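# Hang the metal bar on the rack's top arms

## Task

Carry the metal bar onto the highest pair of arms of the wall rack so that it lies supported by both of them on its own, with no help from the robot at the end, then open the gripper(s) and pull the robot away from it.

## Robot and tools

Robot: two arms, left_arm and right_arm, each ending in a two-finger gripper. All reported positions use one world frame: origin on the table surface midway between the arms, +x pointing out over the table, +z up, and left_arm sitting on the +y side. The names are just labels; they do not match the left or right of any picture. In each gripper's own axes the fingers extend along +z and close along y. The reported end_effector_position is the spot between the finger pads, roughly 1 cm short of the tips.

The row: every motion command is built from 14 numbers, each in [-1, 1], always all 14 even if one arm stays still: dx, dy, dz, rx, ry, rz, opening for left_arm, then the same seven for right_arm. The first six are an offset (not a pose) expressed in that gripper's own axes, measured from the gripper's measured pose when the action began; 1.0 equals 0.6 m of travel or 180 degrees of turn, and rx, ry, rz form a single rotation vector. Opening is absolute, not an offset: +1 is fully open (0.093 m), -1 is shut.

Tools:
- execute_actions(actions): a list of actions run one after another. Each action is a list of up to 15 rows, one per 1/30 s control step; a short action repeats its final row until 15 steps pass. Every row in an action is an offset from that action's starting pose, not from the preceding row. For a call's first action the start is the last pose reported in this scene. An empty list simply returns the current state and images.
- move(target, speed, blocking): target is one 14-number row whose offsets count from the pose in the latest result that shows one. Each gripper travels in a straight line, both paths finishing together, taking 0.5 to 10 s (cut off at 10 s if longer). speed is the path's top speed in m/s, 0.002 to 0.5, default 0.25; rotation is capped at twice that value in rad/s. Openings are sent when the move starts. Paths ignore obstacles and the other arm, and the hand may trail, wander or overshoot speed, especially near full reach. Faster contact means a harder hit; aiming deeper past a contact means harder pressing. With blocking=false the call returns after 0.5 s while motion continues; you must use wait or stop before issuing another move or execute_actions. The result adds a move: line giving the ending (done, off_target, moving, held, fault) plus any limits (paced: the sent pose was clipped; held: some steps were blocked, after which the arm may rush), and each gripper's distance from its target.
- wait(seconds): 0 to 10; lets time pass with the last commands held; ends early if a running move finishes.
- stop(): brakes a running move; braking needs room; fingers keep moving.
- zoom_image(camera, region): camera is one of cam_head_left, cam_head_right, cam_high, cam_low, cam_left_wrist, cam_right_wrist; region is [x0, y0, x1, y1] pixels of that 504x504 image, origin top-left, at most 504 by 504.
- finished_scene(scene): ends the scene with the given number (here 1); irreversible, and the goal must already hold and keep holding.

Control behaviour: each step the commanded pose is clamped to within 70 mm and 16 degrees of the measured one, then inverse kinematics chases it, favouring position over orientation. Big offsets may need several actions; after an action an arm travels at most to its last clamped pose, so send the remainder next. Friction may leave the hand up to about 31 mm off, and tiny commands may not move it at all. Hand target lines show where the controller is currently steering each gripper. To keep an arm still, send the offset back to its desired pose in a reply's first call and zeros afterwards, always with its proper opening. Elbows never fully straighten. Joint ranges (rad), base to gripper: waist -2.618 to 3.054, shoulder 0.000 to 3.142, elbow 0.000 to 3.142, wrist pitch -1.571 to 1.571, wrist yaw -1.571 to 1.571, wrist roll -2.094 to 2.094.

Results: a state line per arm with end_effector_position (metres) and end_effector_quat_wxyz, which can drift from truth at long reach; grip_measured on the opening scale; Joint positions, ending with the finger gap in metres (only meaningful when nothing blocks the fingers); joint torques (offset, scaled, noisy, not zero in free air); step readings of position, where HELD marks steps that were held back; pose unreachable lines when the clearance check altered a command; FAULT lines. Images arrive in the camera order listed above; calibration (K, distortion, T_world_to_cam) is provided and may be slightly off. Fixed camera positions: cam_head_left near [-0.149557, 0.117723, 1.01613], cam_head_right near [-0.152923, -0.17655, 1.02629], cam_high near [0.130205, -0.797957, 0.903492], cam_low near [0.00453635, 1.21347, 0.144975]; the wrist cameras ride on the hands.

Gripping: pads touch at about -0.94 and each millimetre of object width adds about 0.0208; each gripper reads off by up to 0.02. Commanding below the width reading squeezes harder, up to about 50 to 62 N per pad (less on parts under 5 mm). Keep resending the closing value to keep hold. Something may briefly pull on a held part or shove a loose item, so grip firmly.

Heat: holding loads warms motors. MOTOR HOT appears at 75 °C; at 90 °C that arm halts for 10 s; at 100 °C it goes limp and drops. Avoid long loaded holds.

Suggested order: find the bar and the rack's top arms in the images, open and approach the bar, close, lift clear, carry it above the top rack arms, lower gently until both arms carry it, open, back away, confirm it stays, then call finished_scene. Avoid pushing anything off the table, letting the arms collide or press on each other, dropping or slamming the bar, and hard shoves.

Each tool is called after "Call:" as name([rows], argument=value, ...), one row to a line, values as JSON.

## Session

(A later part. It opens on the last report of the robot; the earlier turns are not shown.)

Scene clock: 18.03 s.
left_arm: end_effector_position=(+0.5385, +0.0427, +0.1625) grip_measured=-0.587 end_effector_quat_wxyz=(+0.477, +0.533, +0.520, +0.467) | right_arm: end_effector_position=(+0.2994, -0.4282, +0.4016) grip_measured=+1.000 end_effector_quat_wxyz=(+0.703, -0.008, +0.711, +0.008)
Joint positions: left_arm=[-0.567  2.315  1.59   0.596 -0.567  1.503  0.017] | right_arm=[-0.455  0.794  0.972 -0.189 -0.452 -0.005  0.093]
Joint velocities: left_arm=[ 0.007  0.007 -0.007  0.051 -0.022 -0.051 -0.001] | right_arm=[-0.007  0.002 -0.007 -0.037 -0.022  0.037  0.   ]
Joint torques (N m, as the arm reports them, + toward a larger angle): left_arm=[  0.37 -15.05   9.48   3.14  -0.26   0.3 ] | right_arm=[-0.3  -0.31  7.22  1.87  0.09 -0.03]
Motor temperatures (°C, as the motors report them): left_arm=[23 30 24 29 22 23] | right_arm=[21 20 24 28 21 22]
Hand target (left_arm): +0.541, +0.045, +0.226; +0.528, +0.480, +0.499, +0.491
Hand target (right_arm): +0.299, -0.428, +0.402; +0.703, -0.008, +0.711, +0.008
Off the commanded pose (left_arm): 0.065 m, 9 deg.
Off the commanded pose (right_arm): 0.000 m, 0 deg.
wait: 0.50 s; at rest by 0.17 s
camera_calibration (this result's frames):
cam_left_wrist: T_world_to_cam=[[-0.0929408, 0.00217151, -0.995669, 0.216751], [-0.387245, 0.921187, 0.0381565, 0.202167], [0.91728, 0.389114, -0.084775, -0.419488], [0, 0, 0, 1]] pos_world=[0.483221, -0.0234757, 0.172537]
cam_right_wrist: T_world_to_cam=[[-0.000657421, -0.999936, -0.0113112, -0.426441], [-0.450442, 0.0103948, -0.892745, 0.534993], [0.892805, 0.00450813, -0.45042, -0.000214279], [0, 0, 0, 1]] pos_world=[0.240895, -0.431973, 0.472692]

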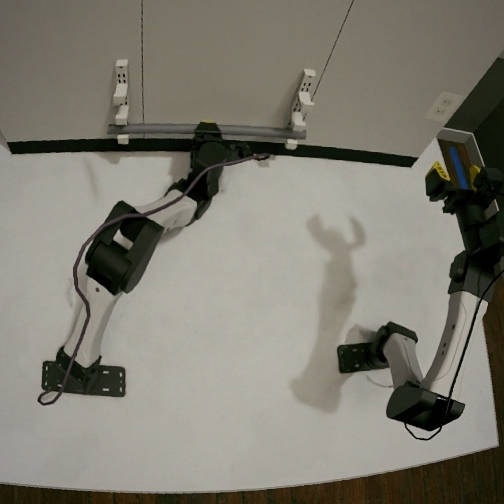

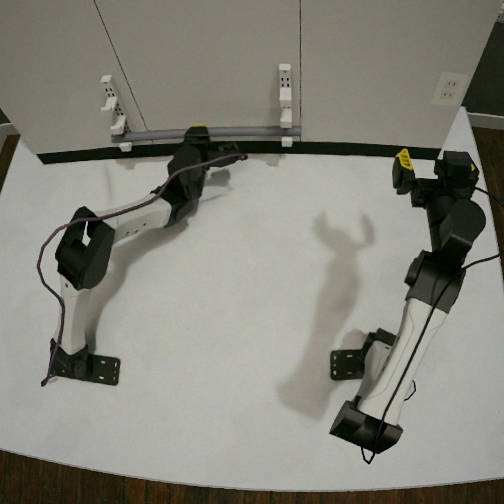

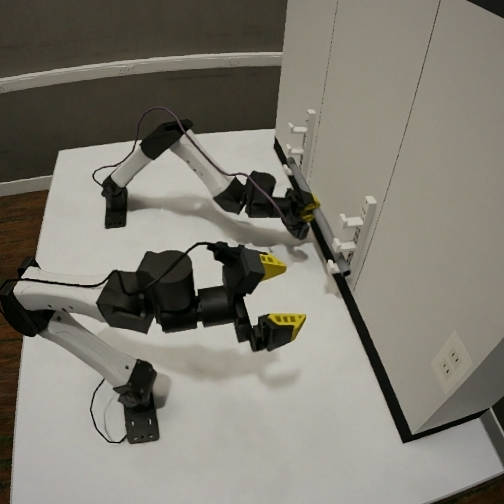

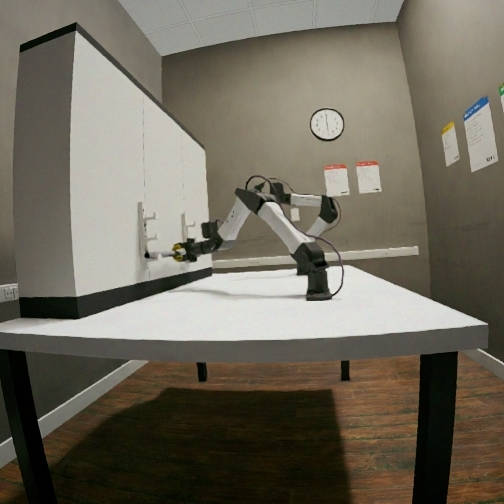

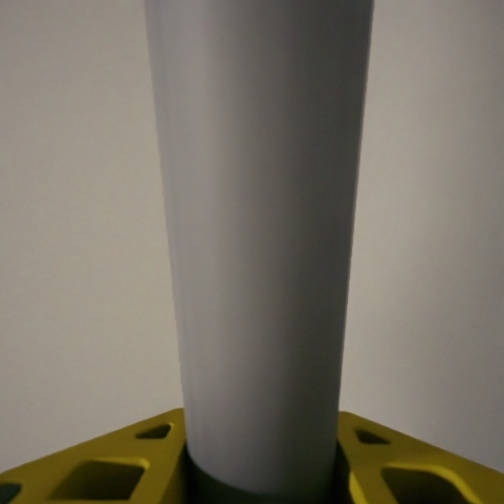

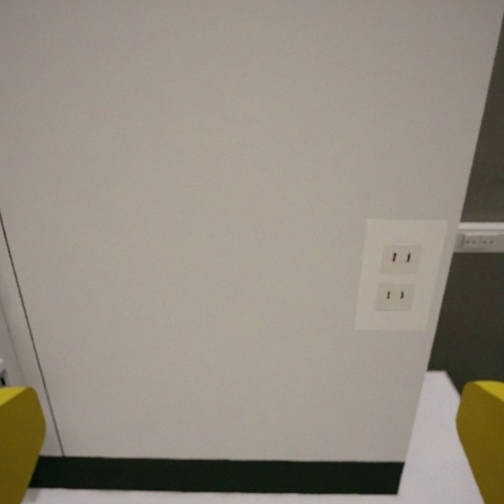

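Call:
move(target=[0,0.005,0,0,0,0,0.5,0.2,0,0,0,0,-0.5,0.5], speed=0.5)

Call:
move(target=[0.255,0.012,0,0,0,0,0.5,-0.53,0.18,0.25,-0.03,0,0,0.5])

Scene clock: 21.93 s.
left_arm: end_effector_position=(+0.5383, +0.0428, +0.1598) grip_measured=+0.498 end_effector_quat_wxyz=(+0.474, +0.536, +0.521, +0.466) | right_arm: end_effector_position=(+0.3015, -0.4292, +0.2857) grip_measured=+0.502 end_effector_quat_wxyz=(+0.504, -0.507, +0.502, -0.487)
Joint positions: left_arm=[-0.567  2.316  1.59   0.586 -0.567  1.502  0.069] | right_arm=[-0.455  0.687  0.483  0.185 -0.452 -1.567  0.069]
Joint velocities: left_arm=[-0.002 -0.022  0.012  0.007  0.007 -0.022  0.   ] | right_arm=[-0.007  0.002  0.002  0.051 -0.051  0.066  0.001]
Joint torques (N m, as the arm reports them, + toward a larger angle): left_arm=[  0.02 -12.53   7.04   2.16  -0.18  -0.09] | right_arm=[-0.16 -1.74  6.2   2.    0.06 -0.09]
Motor temperatures (°C, as the motors report them): left_arm=[23 33 24 30 22 23] | right_arm=[21 20 24 28 21 22]
Hand target (left_arm): +0.539, +0.043, +0.166; +0.477, +0.533, +0.520, +0.467
Hand target (right_arm): +0.299, -0.428, +0.281; +0.503, -0.508, +0.497, -0.492
Off the commanded pose (left_arm): 0.006 m, 1 deg.
Off the commanded pose (right_arm): 0.005 m, 1 deg.
move: done
camera_calibration (this result's frames):
cam_left_wrist: T_world_to_cam=[[-0.101766, 0.00736218, -0.994781, 0.218385], [-0.386949, 0.920933, 0.0464004, 0.200622], [0.916468, 0.389652, -0.0908707, -0.418213], [0, 0, 0, 1]] pos_world=[0.483134, -0.0234096, 0.169933]
cam_right_wrist: T_world_to_cam=[[-0.00480401, -0.0240206, 0.9997, -0.297458], [-0.421551, -0.906492, -0.0238067, -0.218027], [0.906792, -0.421539, -0.0057711, -0.368479], [0, 0, 0, 1]] pos_world=[0.240795, -0.360113, 0.290052]

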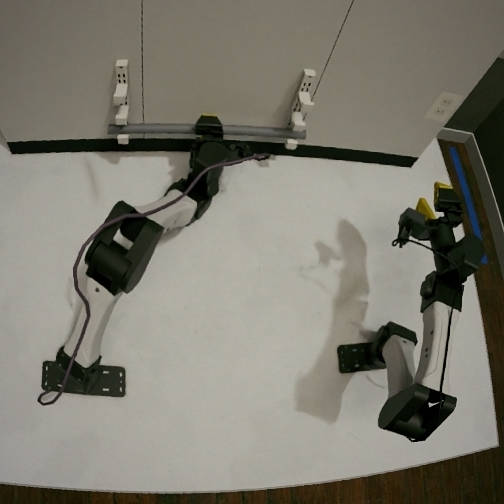

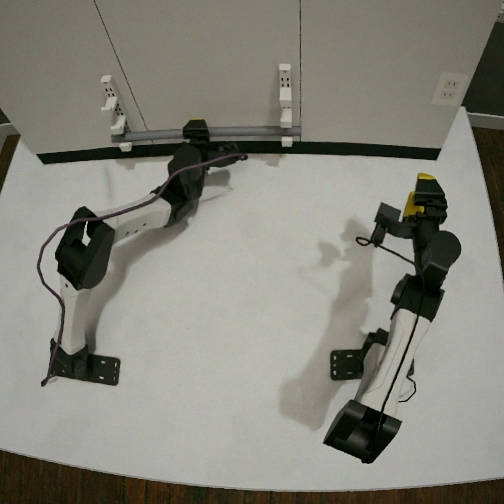

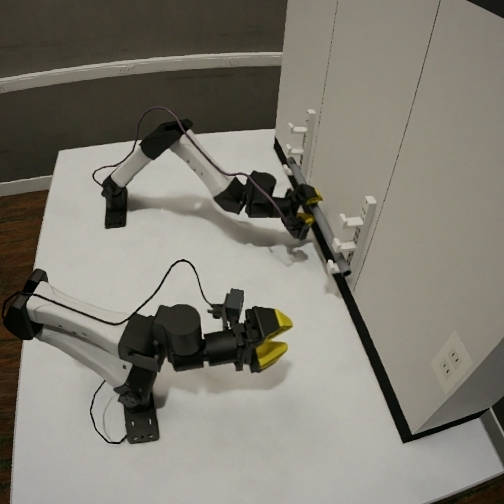

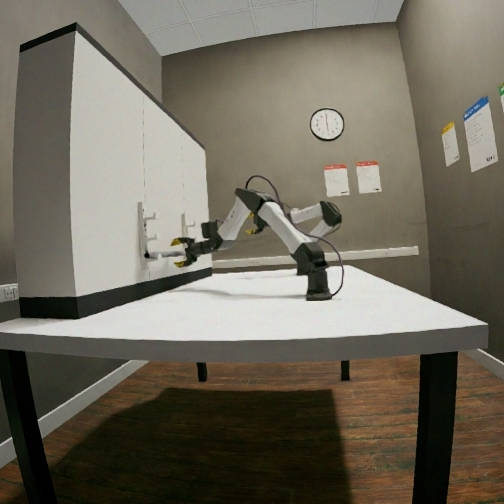

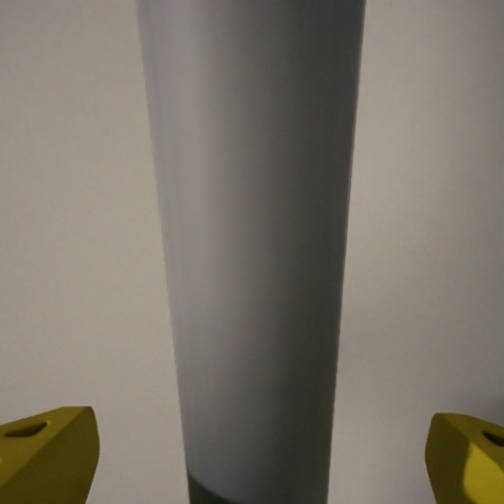

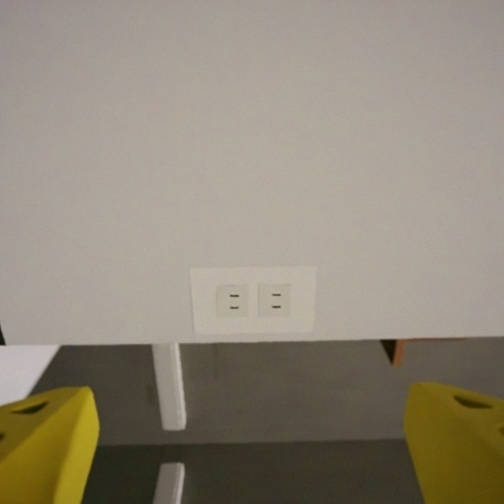

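Scene clock: 23.97 s.
left_arm: end_effector_position=(+0.5451, +0.1949, +0.1558) grip_measured=+0.498 end_effector_quat_wxyz=(+0.465, +0.540, +0.530, +0.459) | right_arm: end_effector_position=(+0.4347, -0.1120, +0.1694) grip_measured=+0.502 end_effector_quat_wxyz=(-0.459, +0.550, -0.511, +0.474)
Joint positions: left_arm=[-0.267  2.122  1.261  0.709 -0.275  1.532  0.069] | right_arm=[ 0.751  1.885  0.955  0.754  0.747 -1.503  0.069]
Joint velocities: left_arm=[-0.017 -0.012 -0.007 -0.007 -0.007  0.007  0.   ] | right_arm=[ 0.017  0.012 -0.002 -0.037 -0.007  0.11   0.002]
Joint torques (N m, as the arm reports them, + toward a larger angle): left_arm=[  0.44 -12.33   5.23   2.48  -0.18   0.01] | right_arm=[  0.34 -10.12   9.01   1.92   0.18   0.03]
Motor temperatures (°C, as the motors report them): left_arm=[23 34 24 30 22 23] | right_arm=[21 20 24 29 21 22]
Hand target (left_arm): +0.542, +0.196, +0.168; +0.474, +0.536, +0.522, +0.465
Hand target (right_arm): +0.438, -0.106, +0.179; -0.471, +0.538, -0.513, +0.475
Off the commanded pose (left_arm): 0.012 m, 2 deg.
Off the commanded pose (right_arm): 0.014 m, 4 deg.
move: off_target (left_arm, right_arm)
camera_calibration (this result's frames):
cam_left_wrist: T_world_to_cam=[[-0.130775, 0.00375248, -0.991405, 0.230019], [-0.392339, 0.918161, 0.055228, 0.0654818], [0.910477, 0.396189, -0.1186, -0.477675], [0, 0, 0, 1]] pos_world=[0.490684, 0.128264, 0.167773]
cam_right_wrist: T_world_to_cam=[[0.105073, 0.0433862, 0.993518, -0.212152], [-0.415164, -0.905909, 0.0834677, 0.101992], [0.903658, -0.421243, -0.0771744, -0.342719], [0, 0, 0, 1]] pos_world=[0.374336, -0.0427685, 0.175815]

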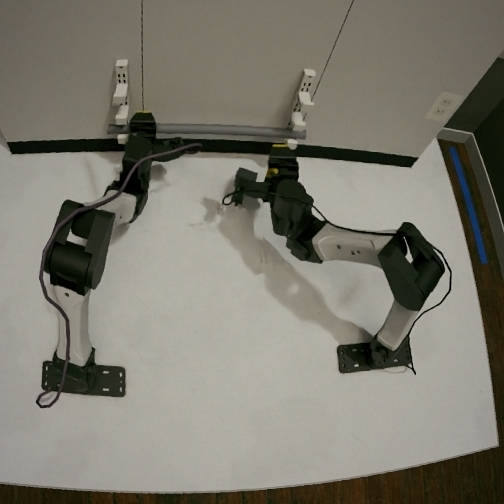

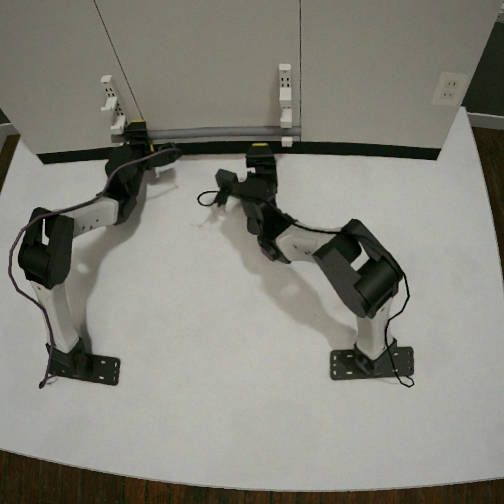

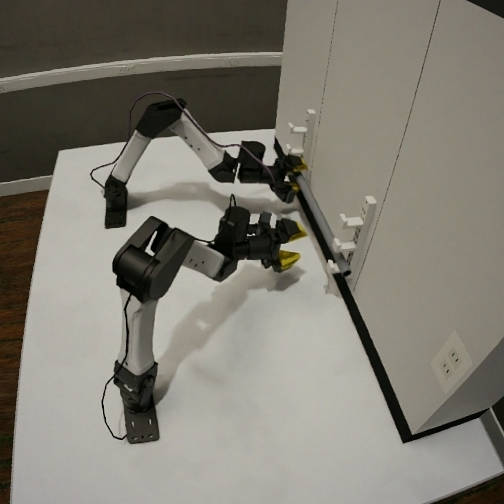

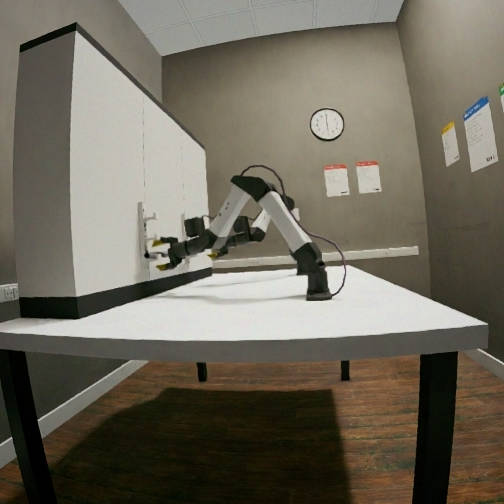

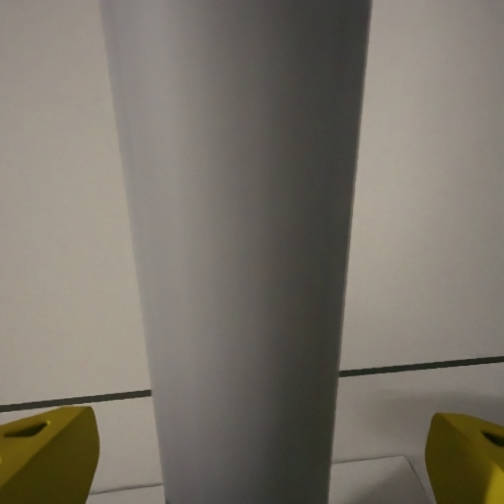

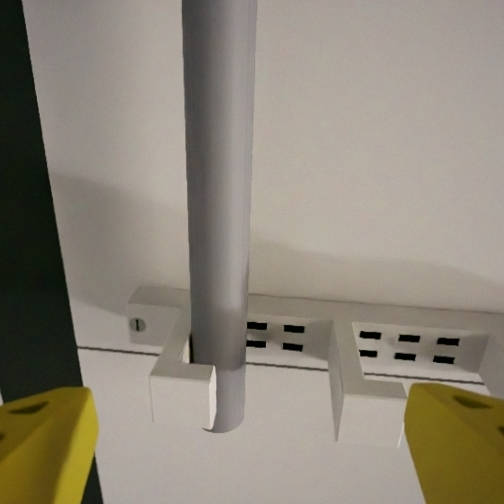

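Call:
move(target=[-0.01,0.015,-0.008,0,0,0,0.5,-0.025,0.008,0.165,0,0,0.017,0.5], speed=0.15)

Scene clock: 27.47 s.
left_arm: end_effector_position=(+0.5430, +0.1923, +0.1490) grip_measured=+0.498 end_effector_quat_wxyz=(+0.455, +0.549, +0.534, +0.454) | right_arm: end_effector_position=(+0.5253, -0.0944, +0.1497) grip_measured=+0.502 end_effector_quat_wxyz=(-0.469, +0.539, -0.526, +0.462)
Joint positions: left_arm=[-0.274  2.122  1.261  0.679 -0.283  1.532  0.069] | right_arm=[ 0.637  2.177  1.319  0.692  0.636 -1.475  0.069]
Joint velocities: left_arm=[ 0.007  0.007  0.002 -0.022  0.007 -0.051 -0.   ] | right_arm=[-0.002  0.007  0.017 -0.051 -0.007 -0.037 -0.001]
Joint torques (N m, as the arm reports them, + toward a larger angle): left_arm=[ -0.44 -12.4    6.62   2.28  -0.27  -0.2 ] | right_arm=[ -1.08 -13.03   9.23   1.78   0.03   0.06]
Motor temperatures (°C, as the motors report them): left_arm=[23 35 25 30 22 23] | right_arm=[21 21 25 29 21 22]
Hand target (left_arm): +0.542, +0.189, +0.165; +0.465, +0.540, +0.530, +0.459
Hand target (right_arm): +0.532, -0.094, +0.152; -0.472, +0.536, -0.527, +0.460
Off the commanded pose (left_arm): 0.017 m, 2 deg.
Off the commanded pose (right_arm): 0.007 m, 0 deg.
move: off_target (left_arm)
camera_calibration (this result's frames):
cam_left_wrist: T_world_to_cam=[[-0.158552, 0.0135519, -0.987258, 0.235542], [-0.390759, 0.917404, 0.0753484, 0.0637433], [0.906735, 0.397727, -0.140161, -0.470658], [0, 0, 0, 1]] pos_world=[0.489016, 0.125523, 0.161769]
cam_right_wrist: T_world_to_cam=[[0.111044, -0.00523245, 0.993802, -0.210581], [-0.421293, -0.905937, 0.0423041, 0.166631], [0.900101, -0.423379, -0.102804, -0.41316], [0, 0, 0, 1]] pos_world=[0.46547, -0.0250683, 0.159752]

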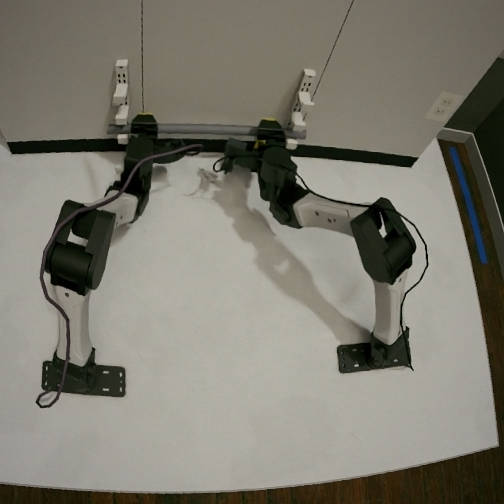

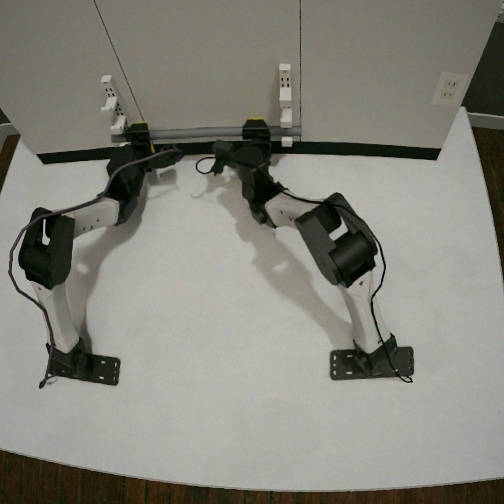

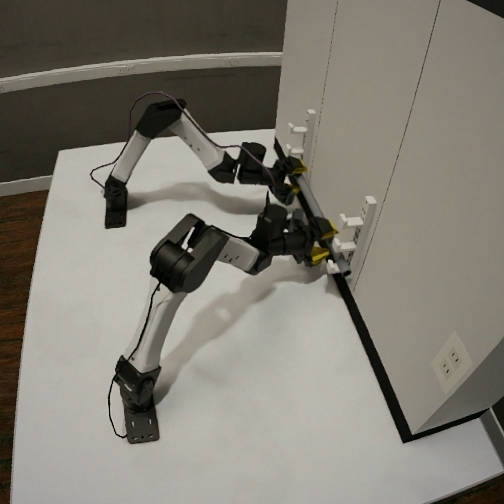

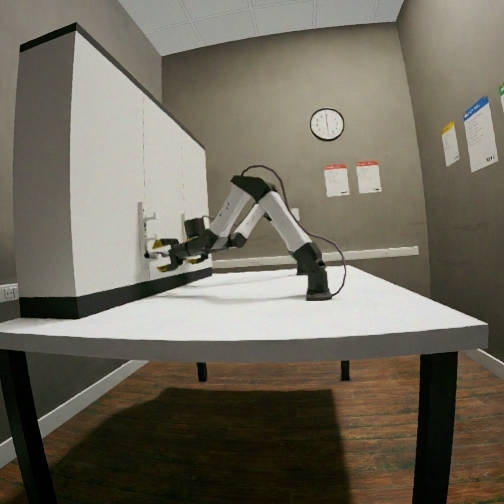

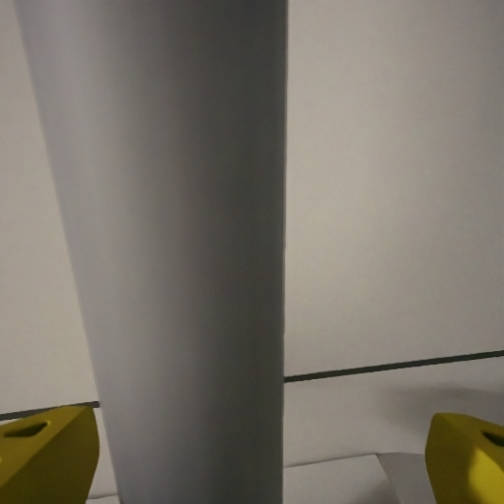

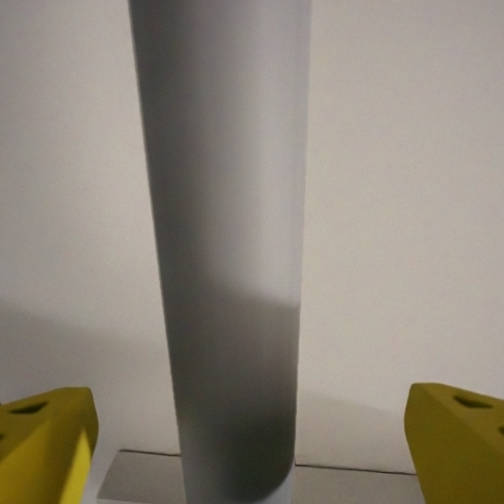

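Call:
execute_actions([
  [[0,0.025,0,-0.02,0,0,0.3,0,0,0.028,0,0,0,0.3]],
  [[0,0.01,0,-0.01,0,0,-0.8,0,0,0,0,0,0,-0.8]],
  [[0,0.02,0,-0.005,0,0,-0.8,0,-0.02,0,0.005,0,0,-0.8],[0,0.04,0,-0.01,0,0,-0.8,0,-0.04,0,0.01,0,0,-0.8],[0,0.06,0,-0.015,0,0,-0.8,0,-0.06,0,0.015,0,0.005,-0.8],[0,0.08,0,-0.02,0,0,-0.8,0,-0.08,0,0.02,0,0.01,-0.8],[0,0.1,-0.01,-0.025,0,-0.005,-0.8,0,-0.1,-0.01,0.025,0,0.012,-0.8]],
])

Call:
wait(seconds=0.4)

Scene clock: 31.50 s.
left_arm: end_effector_position=(+0.5401, +0.1912, +0.1669) grip_measured=-0.585 end_effector_quat_wxyz=(+0.460, +0.547, +0.536, +0.450) | right_arm: end_effector_position=(+0.5307, -0.0947, +0.1535) grip_measured=-0.594 end_effector_quat_wxyz=(-0.459, +0.551, -0.529, +0.453)
Joint positions: left_arm=[-0.276  2.076  1.269  0.626 -0.278  1.521  0.017] | right_arm=[ 0.626  2.165  1.358  0.602  0.613 -1.466  0.017]
Joint velocities: left_arm=[-0.002 -0.037 -0.012 -0.168 -0.051 -0.066  0.   ] | right_arm=[ 0.012 -0.017  0.012 -0.051 -0.066  0.051 -0.001]
Joint torques (N m, as the arm reports them, + toward a larger angle): left_arm=[  0.01 -13.54   9.09   2.83  -0.28   0.13] | right_arm=[ -0.27 -18.12   9.92   2.44   0.32  -0.33]
Motor temperatures (°C, as the motors report them): left_arm=[23 36 25 31 22 23] | right_arm=[21 23 26 30 21 22]
Hand target (left_arm): +0.544, +0.192, +0.219; +0.494, +0.512, +0.513, +0.479
Hand target (right_arm): +0.534, -0.095, +0.205; -0.496, +0.512, -0.518, +0.473
Off the commanded pose (left_arm): 0.053 m, 7 deg.
Off the commanded pose (right_arm): 0.052 m, 7 deg.
Step readings (end_effector_position; steps 1 to 15: 1st action; 16 to 30: 2nd action; 31 to 45: 3rd action):
0: left_arm (+0.5430, +0.1923, +0.1489) | right_arm (+0.5253, -0.0941, +0.1493)
1: left_arm (+0.5432, +0.1923, +0.1499) | right_arm (+0.5263, -0.0938, +0.1491)
2: left_arm (+0.5434, +0.1922, +0.1513) | right_arm (+0.5286, -0.0924, +0.1498)
4: left_arm (+0.5440, +0.1921, +0.1546) | right_arm (+0.5323, -0.0919, +0.1491)
8: left_arm (+0.5444, +0.1919, +0.1578) | right_arm (+0.5345, -0.0934, +0.1457)
15: left_arm (+0.5446, +0.1918, +0.1594) | right_arm (+0.5346, -0.0934, +0.1447)
16: left_arm (+0.5447, +0.1918, +0.1600) | right_arm (+0.5346, -0.0934, +0.1447)
17: left_arm (+0.5448, +0.1918, +0.1605) | right_arm (+0.5346, -0.0934, +0.1447)
19: left_arm (+0.5448, +0.1917, +0.1597) | right_arm (+0.5346, -0.0933, +0.1449)
23: left_arm (+0.5449, +0.1917, +0.1590) | right_arm (+0.5346, -0.0935, +0.1453)
30: left_arm (+0.5449, +0.1917, +0.1590) | right_arm (+0.5346, -0.0935, +0.1453)
31: left_arm (+0.5448, +0.1917, +0.1584) | right_arm (+0.5346, -0.0935, +0.1453)
32: left_arm (+0.5447, +0.1918, +0.1580) | right_arm (+0.5346, -0.0935, +0.1456)
34: left_arm (+0.5449, +0.1916, +0.1597) | right_arm (+0.5341, -0.0936, +0.1466)
38: left_arm (+0.5417, +0.1914, +0.1645) | right_arm (+0.5319, -0.0946, +0.1510)
45: end_effector_position above
camera_calibration (this result's frames):
cam_left_wrist: T_world_to_cam=[[-0.157536, 0.00189206, -0.987511, 0.25457], [-0.386416, 0.920143, 0.0634074, 0.0613773], [0.908771, 0.391579, -0.144225, -0.464271], [0, 0, 0, 1]] pos_world=[0.485737, 0.124841, 0.180539]
cam_right_wrist: T_world_to_cam=[[0.144346, 0.00687866, 0.989503, -0.230864], [-0.411075, -0.909188, 0.0662869, 0.158979], [0.900101, -0.416328, -0.12841, -0.413214], [0, 0, 0, 1]] pos_world=[0.470611, -0.0259025, 0.164841]

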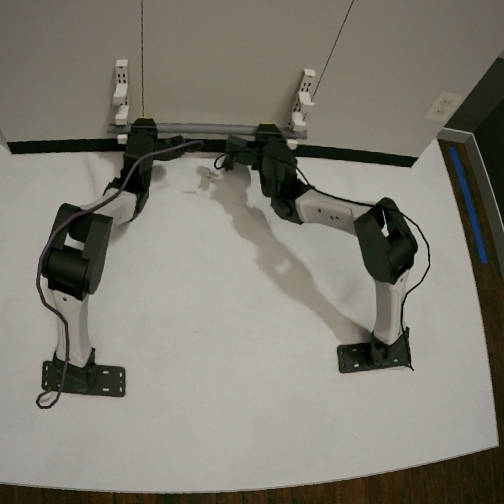

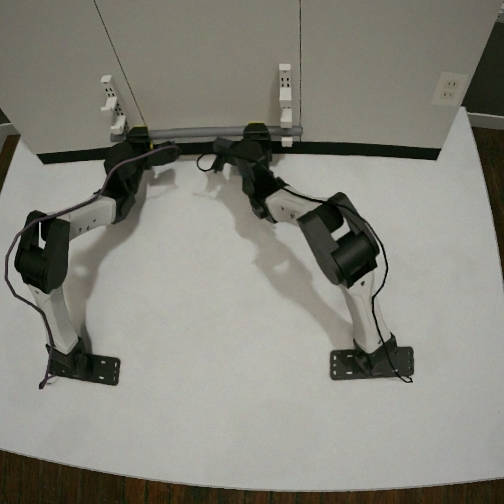

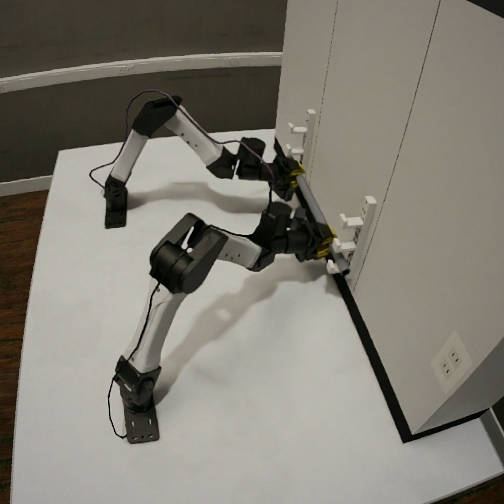

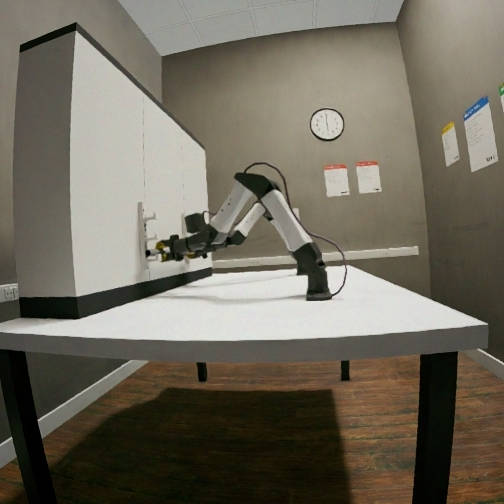

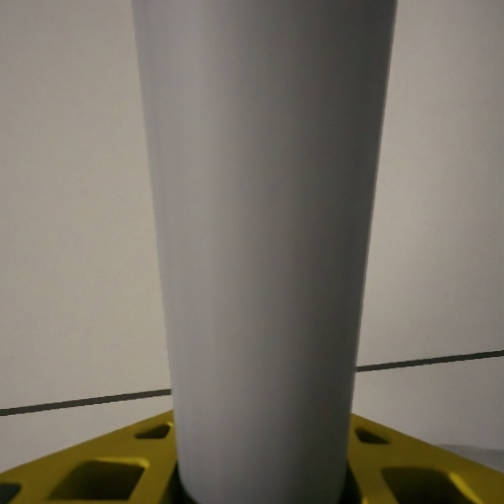

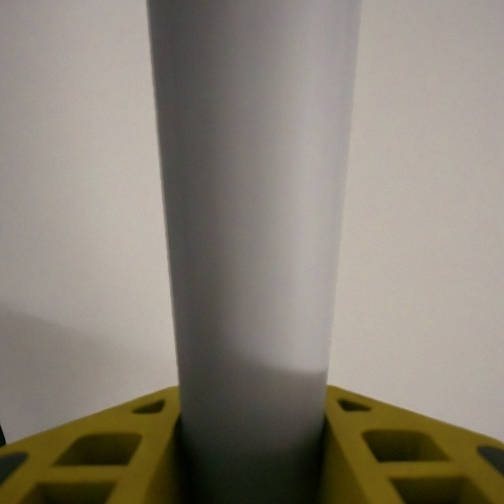

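Scene clock: 31.90 s.
left_arm: end_effector_position=(+0.5397, +0.1913, +0.1646) grip_measured=-0.585 end_effector_quat_wxyz=(+0.457, +0.549, +0.538, +0.447) | right_arm: end_effector_position=(+0.5303, -0.0947, +0.1513) grip_measured=-0.594 end_effector_quat_wxyz=(-0.457, +0.553, -0.531, +0.451)
Joint positions: left_arm=[-0.276  2.076  1.269  0.615 -0.278  1.518  0.017] | right_arm=[ 0.626  2.165  1.358  0.592  0.611 -1.459  0.017]
Joint velocities: left_arm=[-0.007 -0.007  0.017 -0.081  0.007 -0.022  0.   ] | right_arm=[-0.012  0.002 -0.017 -0.007 -0.095 -0.022 -0.   ]
Joint torques (N m, as the arm reports them, + toward a larger angle): left_arm=[  0.26 -13.49   8.98   2.79  -0.27   0.1 ] | right_arm=[ -0.34 -18.23  10.18   2.38   0.29  -0.31]
Motor temperatures (°C, as the motors report them): left_arm=[23 37 25 31 22 23] | right_arm=[21 24 26 30 21 22]
Hand target (left_arm): +0.544, +0.192, +0.219; +0.494, +0.512, +0.513, +0.479
Hand target (right_arm): +0.534, -0.095, +0.205; -0.496, +0.512, -0.518, +0.473
Off the commanded pose (left_arm): 0.055 m, 8 deg.
Off the commanded pose (right_arm): 0.055 m, 7 deg.
wait: 0.40 s; at rest by 0.20 s
camera_calibration (this result's frames):
cam_left_wrist: T_world_to_cam=[[-0.167298, 0.00187717, -0.985905, 0.25715], [-0.386267, 0.919929, 0.0672974, 0.0605609], [0.907088, 0.392082, -0.153178, -0.461993], [0, 0, 0, 1]] pos_world=[0.485482, 0.124945, 0.178683]
cam_right_wrist: T_world_to_cam=[[0.153161, 0.00675855, 0.988178, -0.233066], [-0.409781, -0.909515, 0.0697339, 0.157758], [0.899234, -0.415617, -0.136533, -0.411381], [0, 0, 0, 1]] pos_world=[0.470271, -0.0259186, 0.163142]

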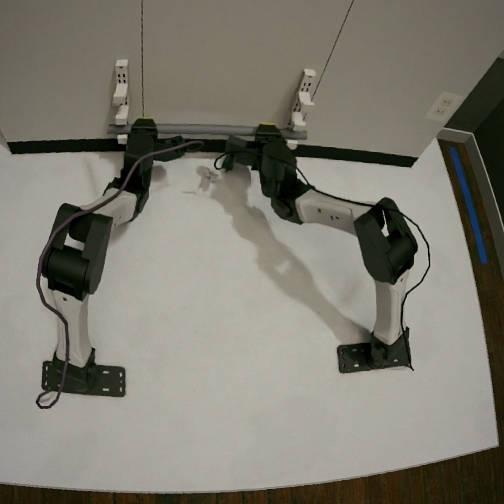

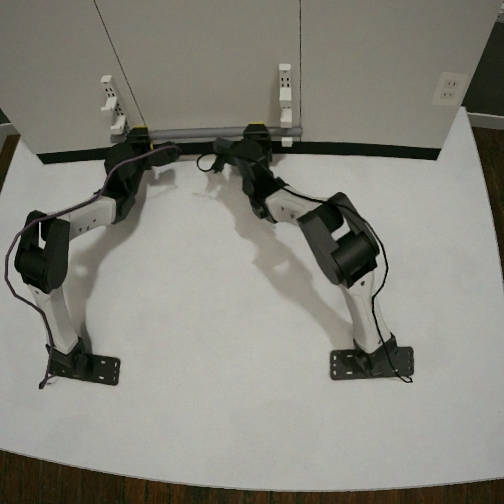

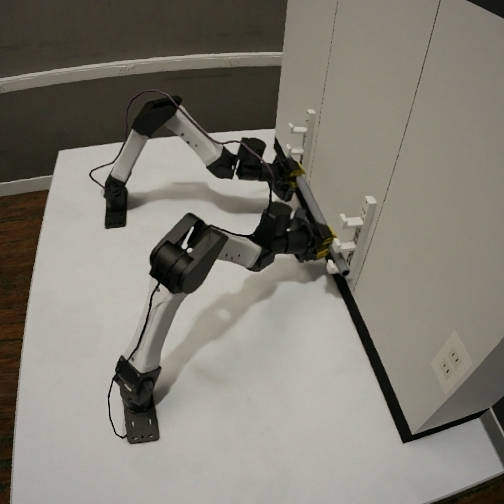

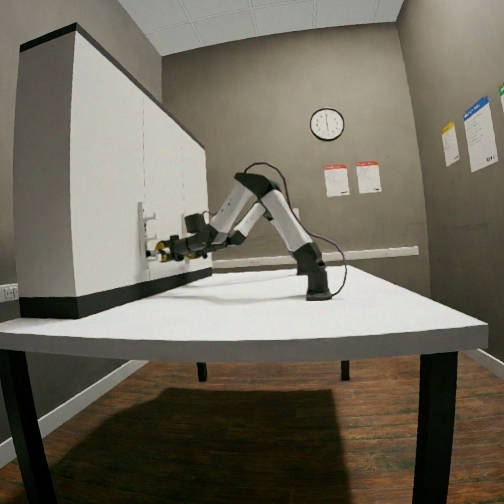

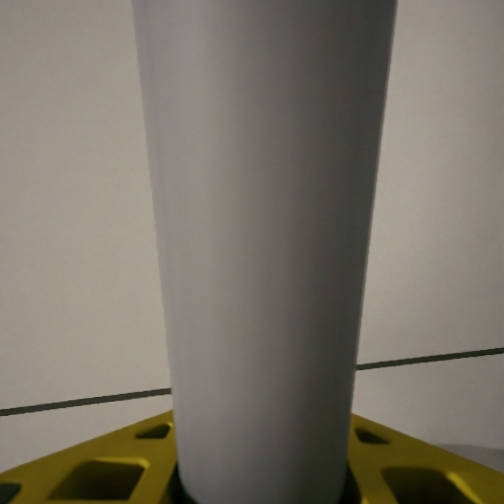

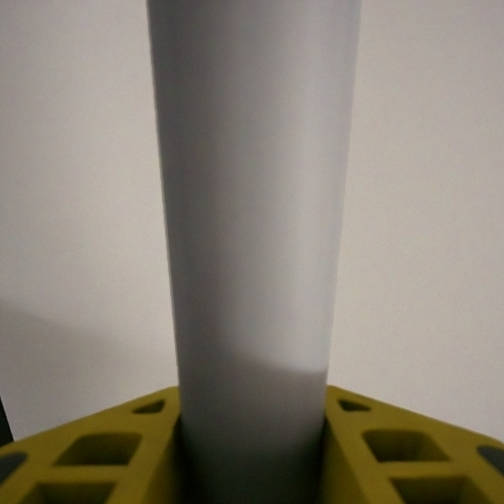

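Lifts; bias is about 0.09 with 0.04 pitch.

Call:
execute_actions([
  [[0,0.115,-0.01,-0.04,0,-0.012,-0.8,0,-0.115,-0.01,0.038,0,0.025,-0.8]],
  [[0,0.105,-0.01,-0.04,0,-0.012,-0.8,0,-0.105,-0.01,0.038,0,0.025,-0.8]],
])

Scene clock: 34.03 s.
left_arm: end_effector_position=(+0.5363, +0.1879, +0.1776) grip_measured=-0.585 end_effector_quat_wxyz=(+0.449, +0.560, +0.543, +0.437) | right_arm: end_effector_position=(+0.5250, -0.0980, +0.1620) grip_measured=-0.594 end_effector_quat_wxyz=(-0.452, +0.557, -0.541, +0.439)
Joint positions: left_arm=[-0.282  2.032  1.299  0.506 -0.274  1.511  0.017] | right_arm=[ 0.626  2.113  1.358  0.502  0.607 -1.424  0.017]
Joint velocities: left_arm=[ 0.007 -0.012 -0.022 -0.007 -0.007 -0.022 -0.   ] | right_arm=[ 0.002 -0.012  0.022  0.022 -0.051 -0.095  0.   ]
Joint torques (N m, as the arm reports them, + toward a larger angle): left_arm=[  0.28 -13.69   9.69   2.83  -0.26  -0.11] | right_arm=[ -0.56 -18.25  10.32   2.48   0.25  -0.19]
Motor temperatures (°C, as the motors report them): left_arm=[23 38 26 32 22 23] | right_arm=[21 25 26 30 21 22]
Hand target (left_arm): +0.540, +0.190, +0.237; +0.495, +0.515, +0.522, +0.466
Hand target (right_arm): +0.530, -0.099, +0.222; -0.504, +0.505, -0.532, +0.456
Off the commanded pose (left_arm): 0.060 m, 8 deg.
Off the commanded pose (right_arm): 0.061 m, 9 deg.
Step readings (end_effector_position; steps 1 to 15: 1st action; 16 to 30: 2nd action):
0: left_arm (+0.5397, +0.1913, +0.1646) | right_arm (+0.5303, -0.0947, +0.1512)
1: left_arm (+0.5396, +0.1913, +0.1653) | right_arm (+0.5300, -0.0947, +0.1514)
2: left_arm (+0.5391, +0.1912, +0.1652) | right_arm (+0.5294, -0.0949, +0.1514)
4: left_arm (+0.5384, +0.1906, +0.1686) | right_arm (+0.5285, -0.0953, +0.1541)
8: left_arm (+0.5383, +0.1899, +0.1759) | right_arm (+0.5277, -0.0959, +0.1610)
15: left_arm (+0.5379, +0.1895, +0.1743) | right_arm (+0.5272, -0.0964, +0.1597)
16: left_arm (+0.5378, +0.1893, +0.1746) | right_arm (+0.5270, -0.0965, +0.1596)
17: left_arm (+0.5375, +0.1890, +0.1744) | right_arm (+0.5265, -0.0968, +0.1593)
19: left_arm (+0.5369, +0.1885, +0.1755) | right_arm (+0.5259, -0.0973, +0.1600)
23: left_arm (+0.5366, +0.1881, +0.1784) | right_arm (+0.5254, -0.0977, +0.1628)
30: end_effector_position above
camera_calibration (this result's frames):
cam_left_wrist: T_world_to_cam=[[-0.201284, 0.0067104, -0.97951, 0.285675], [-0.375511, 0.92305, 0.0834891, 0.0523098], [0.904697, 0.384622, -0.183275, -0.447564], [0, 0, 0, 1]] pos_world=[0.482055, 0.121942, 0.193427]
cam_right_wrist: T_world_to_cam=[[0.184109, -0.00684406, 0.982882, -0.259594], [-0.409751, -0.909475, 0.0704195, 0.151736], [0.893425, -0.415701, -0.170247, -0.397971], [0, 0, 0, 1]] pos_world=[0.465525, -0.0292133, 0.176712]

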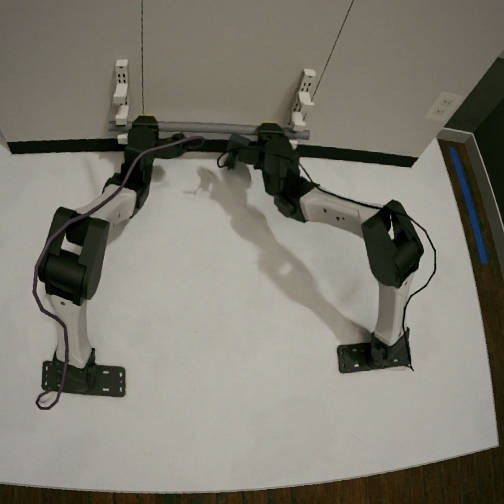

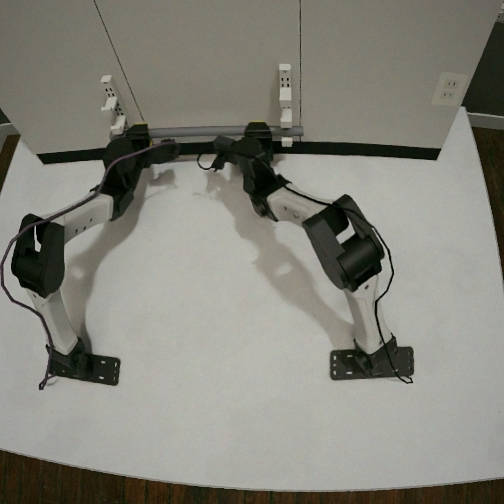

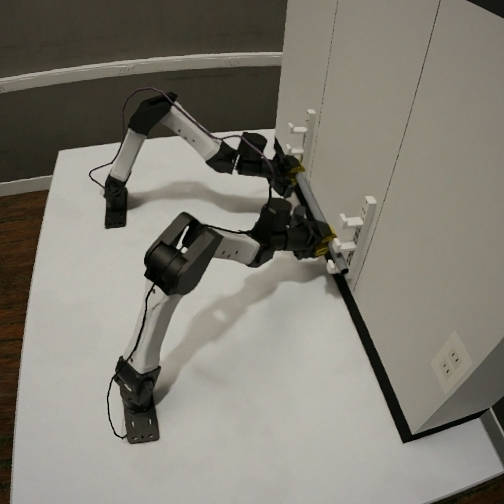

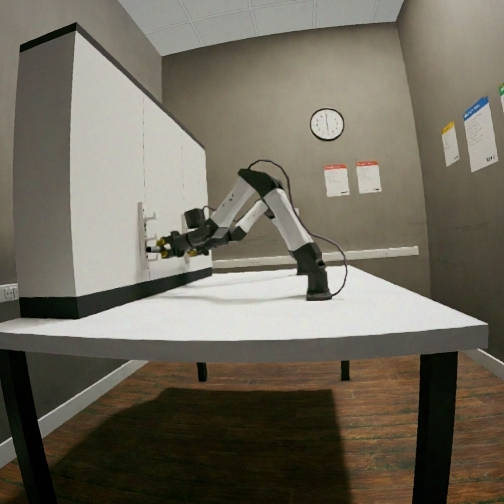

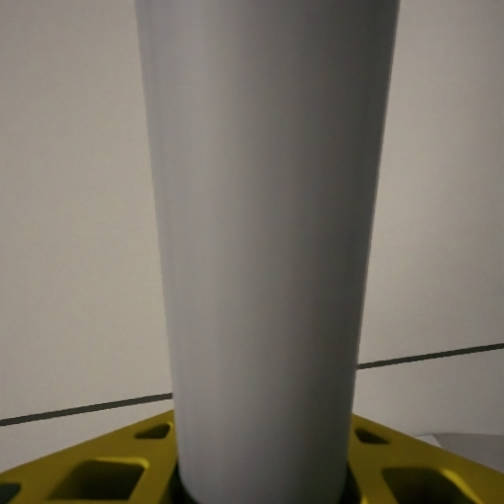

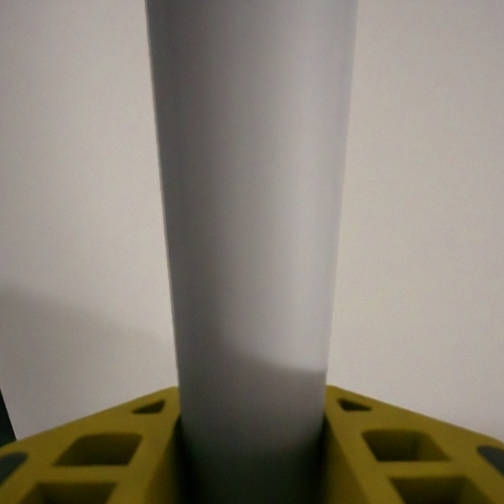

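Call:
execute_actions([
  [[0,0.12,-0.01,-0.042,0,-0.012,-0.8,0,-0.123,-0.01,0.038,0,0.025,-0.8]],
  [[0,0.08,-0.05,-0.042,0,-0.012,-0.8,0,-0.08,-0.05,0.038,0,0.025,-0.8]],
])

Scene clock: 36.13 s.
left_arm: end_effector_position=(+0.5192, +0.1858, +0.1984) grip_measured=-0.585 end_effector_quat_wxyz=(+0.448, +0.563, +0.544, +0.433) | right_arm: end_effector_position=(+0.5061, -0.0995, +0.1837) grip_measured=-0.594 end_effector_quat_wxyz=(-0.447, +0.556, -0.547, +0.438)
Joint positions: left_arm=[-0.297  1.94   1.266  0.438 -0.282  1.504  0.017] | right_arm=[ 0.652  2.022  1.326  0.421  0.64  -1.402  0.017]
Joint velocities: left_arm=[-0.002 -0.007 -0.012 -0.007 -0.022 -0.051 -0.   ] | right_arm=[-0.002  0.007 -0.007 -0.022  0.007  0.007 -0.   ]
Joint torques (N m, as the arm reports them, + toward a larger angle): left_arm=[  0.14 -12.95   6.87   3.08  -0.34  -0.12] | right_arm=[  0.11 -17.44   7.2    2.67   0.34  -0.04]
Motor temperatures (°C, as the motors report them): left_arm=[23 39 26 32 22 23] | right_arm=[21 27 26 31 21 22]
Hand target (left_arm): +0.518, +0.187, +0.243; +0.490, +0.524, +0.525, +0.458
Hand target (right_arm): +0.504, -0.102, +0.227; -0.495, +0.509, -0.544, +0.449
Off the commanded pose (left_arm): 0.046 m, 8 deg.
Off the commanded pose (right_arm): 0.044 m, 8 deg.
Step readings (end_effector_position; steps 1 to 15: 1st action; 16 to 30: 2nd action):
0: left_arm (+0.5363, +0.1879, +0.1775) | right_arm (+0.5250, -0.0980, +0.1618)
1: left_arm (+0.5365, +0.1878, +0.1779) | right_arm (+0.5247, -0.0981, +0.1618)
2: left_arm (+0.5368, +0.1875, +0.1784) | right_arm (+0.5243, -0.0983, +0.1621)
4: left_arm (+0.5372, +0.1868, +0.1823) | right_arm (+0.5239, -0.0986, +0.1657)
8: left_arm (+0.5378, +0.1861, +0.1914) | right_arm (+0.5241, -0.0992, +0.1748)
15: left_arm (+0.5376, +0.1859, +0.1905) | right_arm (+0.5239, -0.0995, +0.1746)
16: left_arm (+0.5356, +0.1855, +0.1911) | right_arm (+0.5224, -0.0995, +0.1748)
17: left_arm (+0.5310, +0.1852, +0.1905) | right_arm (+0.5187, -0.0998, +0.1746)
19: left_arm (+0.5235, +0.1853, +0.1920) | right_arm (+0.5111, -0.0997, +0.1761)
23: left_arm (+0.5193, +0.1862, +0.1982) | right_arm (+0.5063, -0.0990, +0.1828)
30: end_effector_position above
camera_calibration (this result's frames):
cam_left_wrist: T_world_to_cam=[[-0.209728, 0.00630641, -0.977739, 0.306696], [-0.369902, 0.925145, 0.0853123, 0.0423743], [0.905089, 0.37956, -0.191696, -0.425054], [0, 0, 0, 1]] pos_world=[0.464709, 0.120197, 0.214773]
cam_right_wrist: T_world_to_cam=[[0.195148, -0.0105087, 0.980718, -0.282928], [-0.418631, -0.905169, 0.0736021, 0.145387], [0.886941, -0.424922, -0.181041, -0.373644], [0, 0, 0, 1]] pos_world=[0.447476, -0.0301428, 0.199127]

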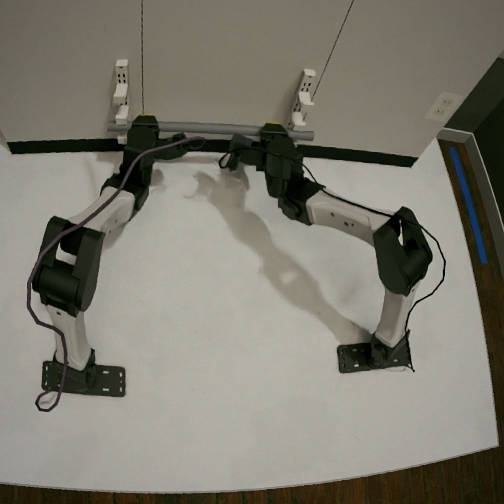

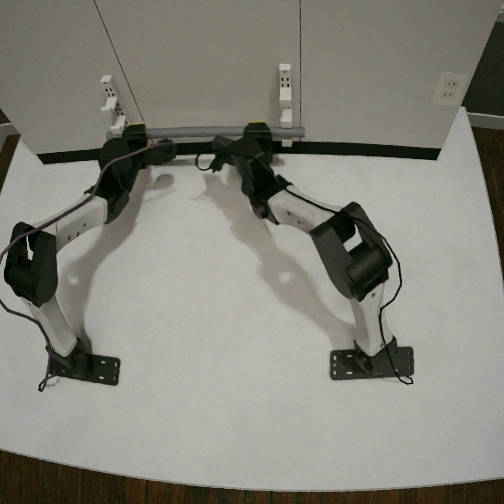

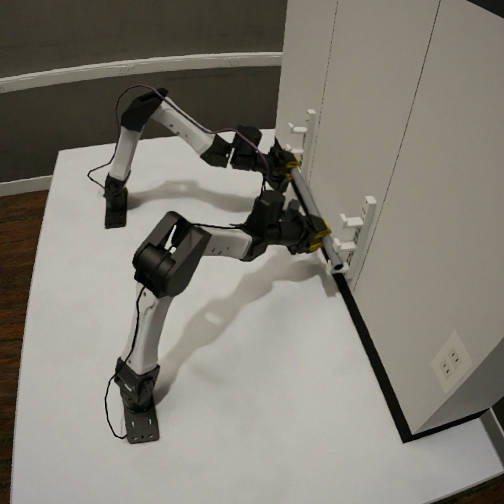

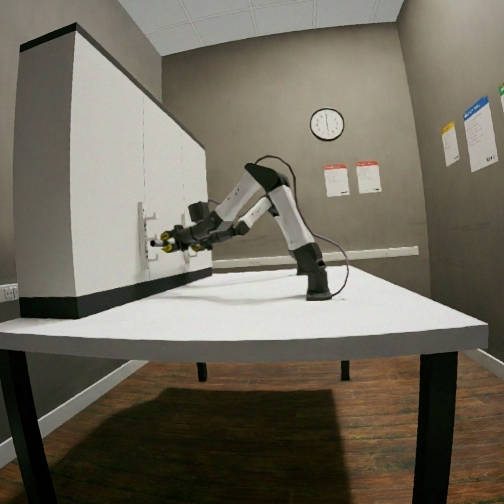

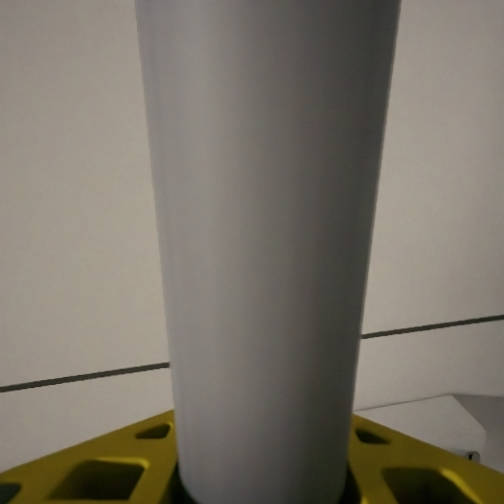

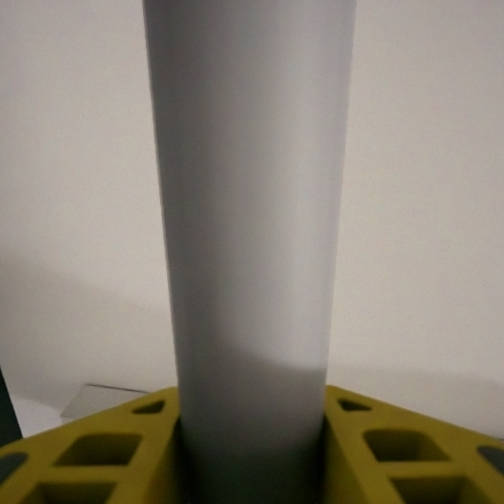

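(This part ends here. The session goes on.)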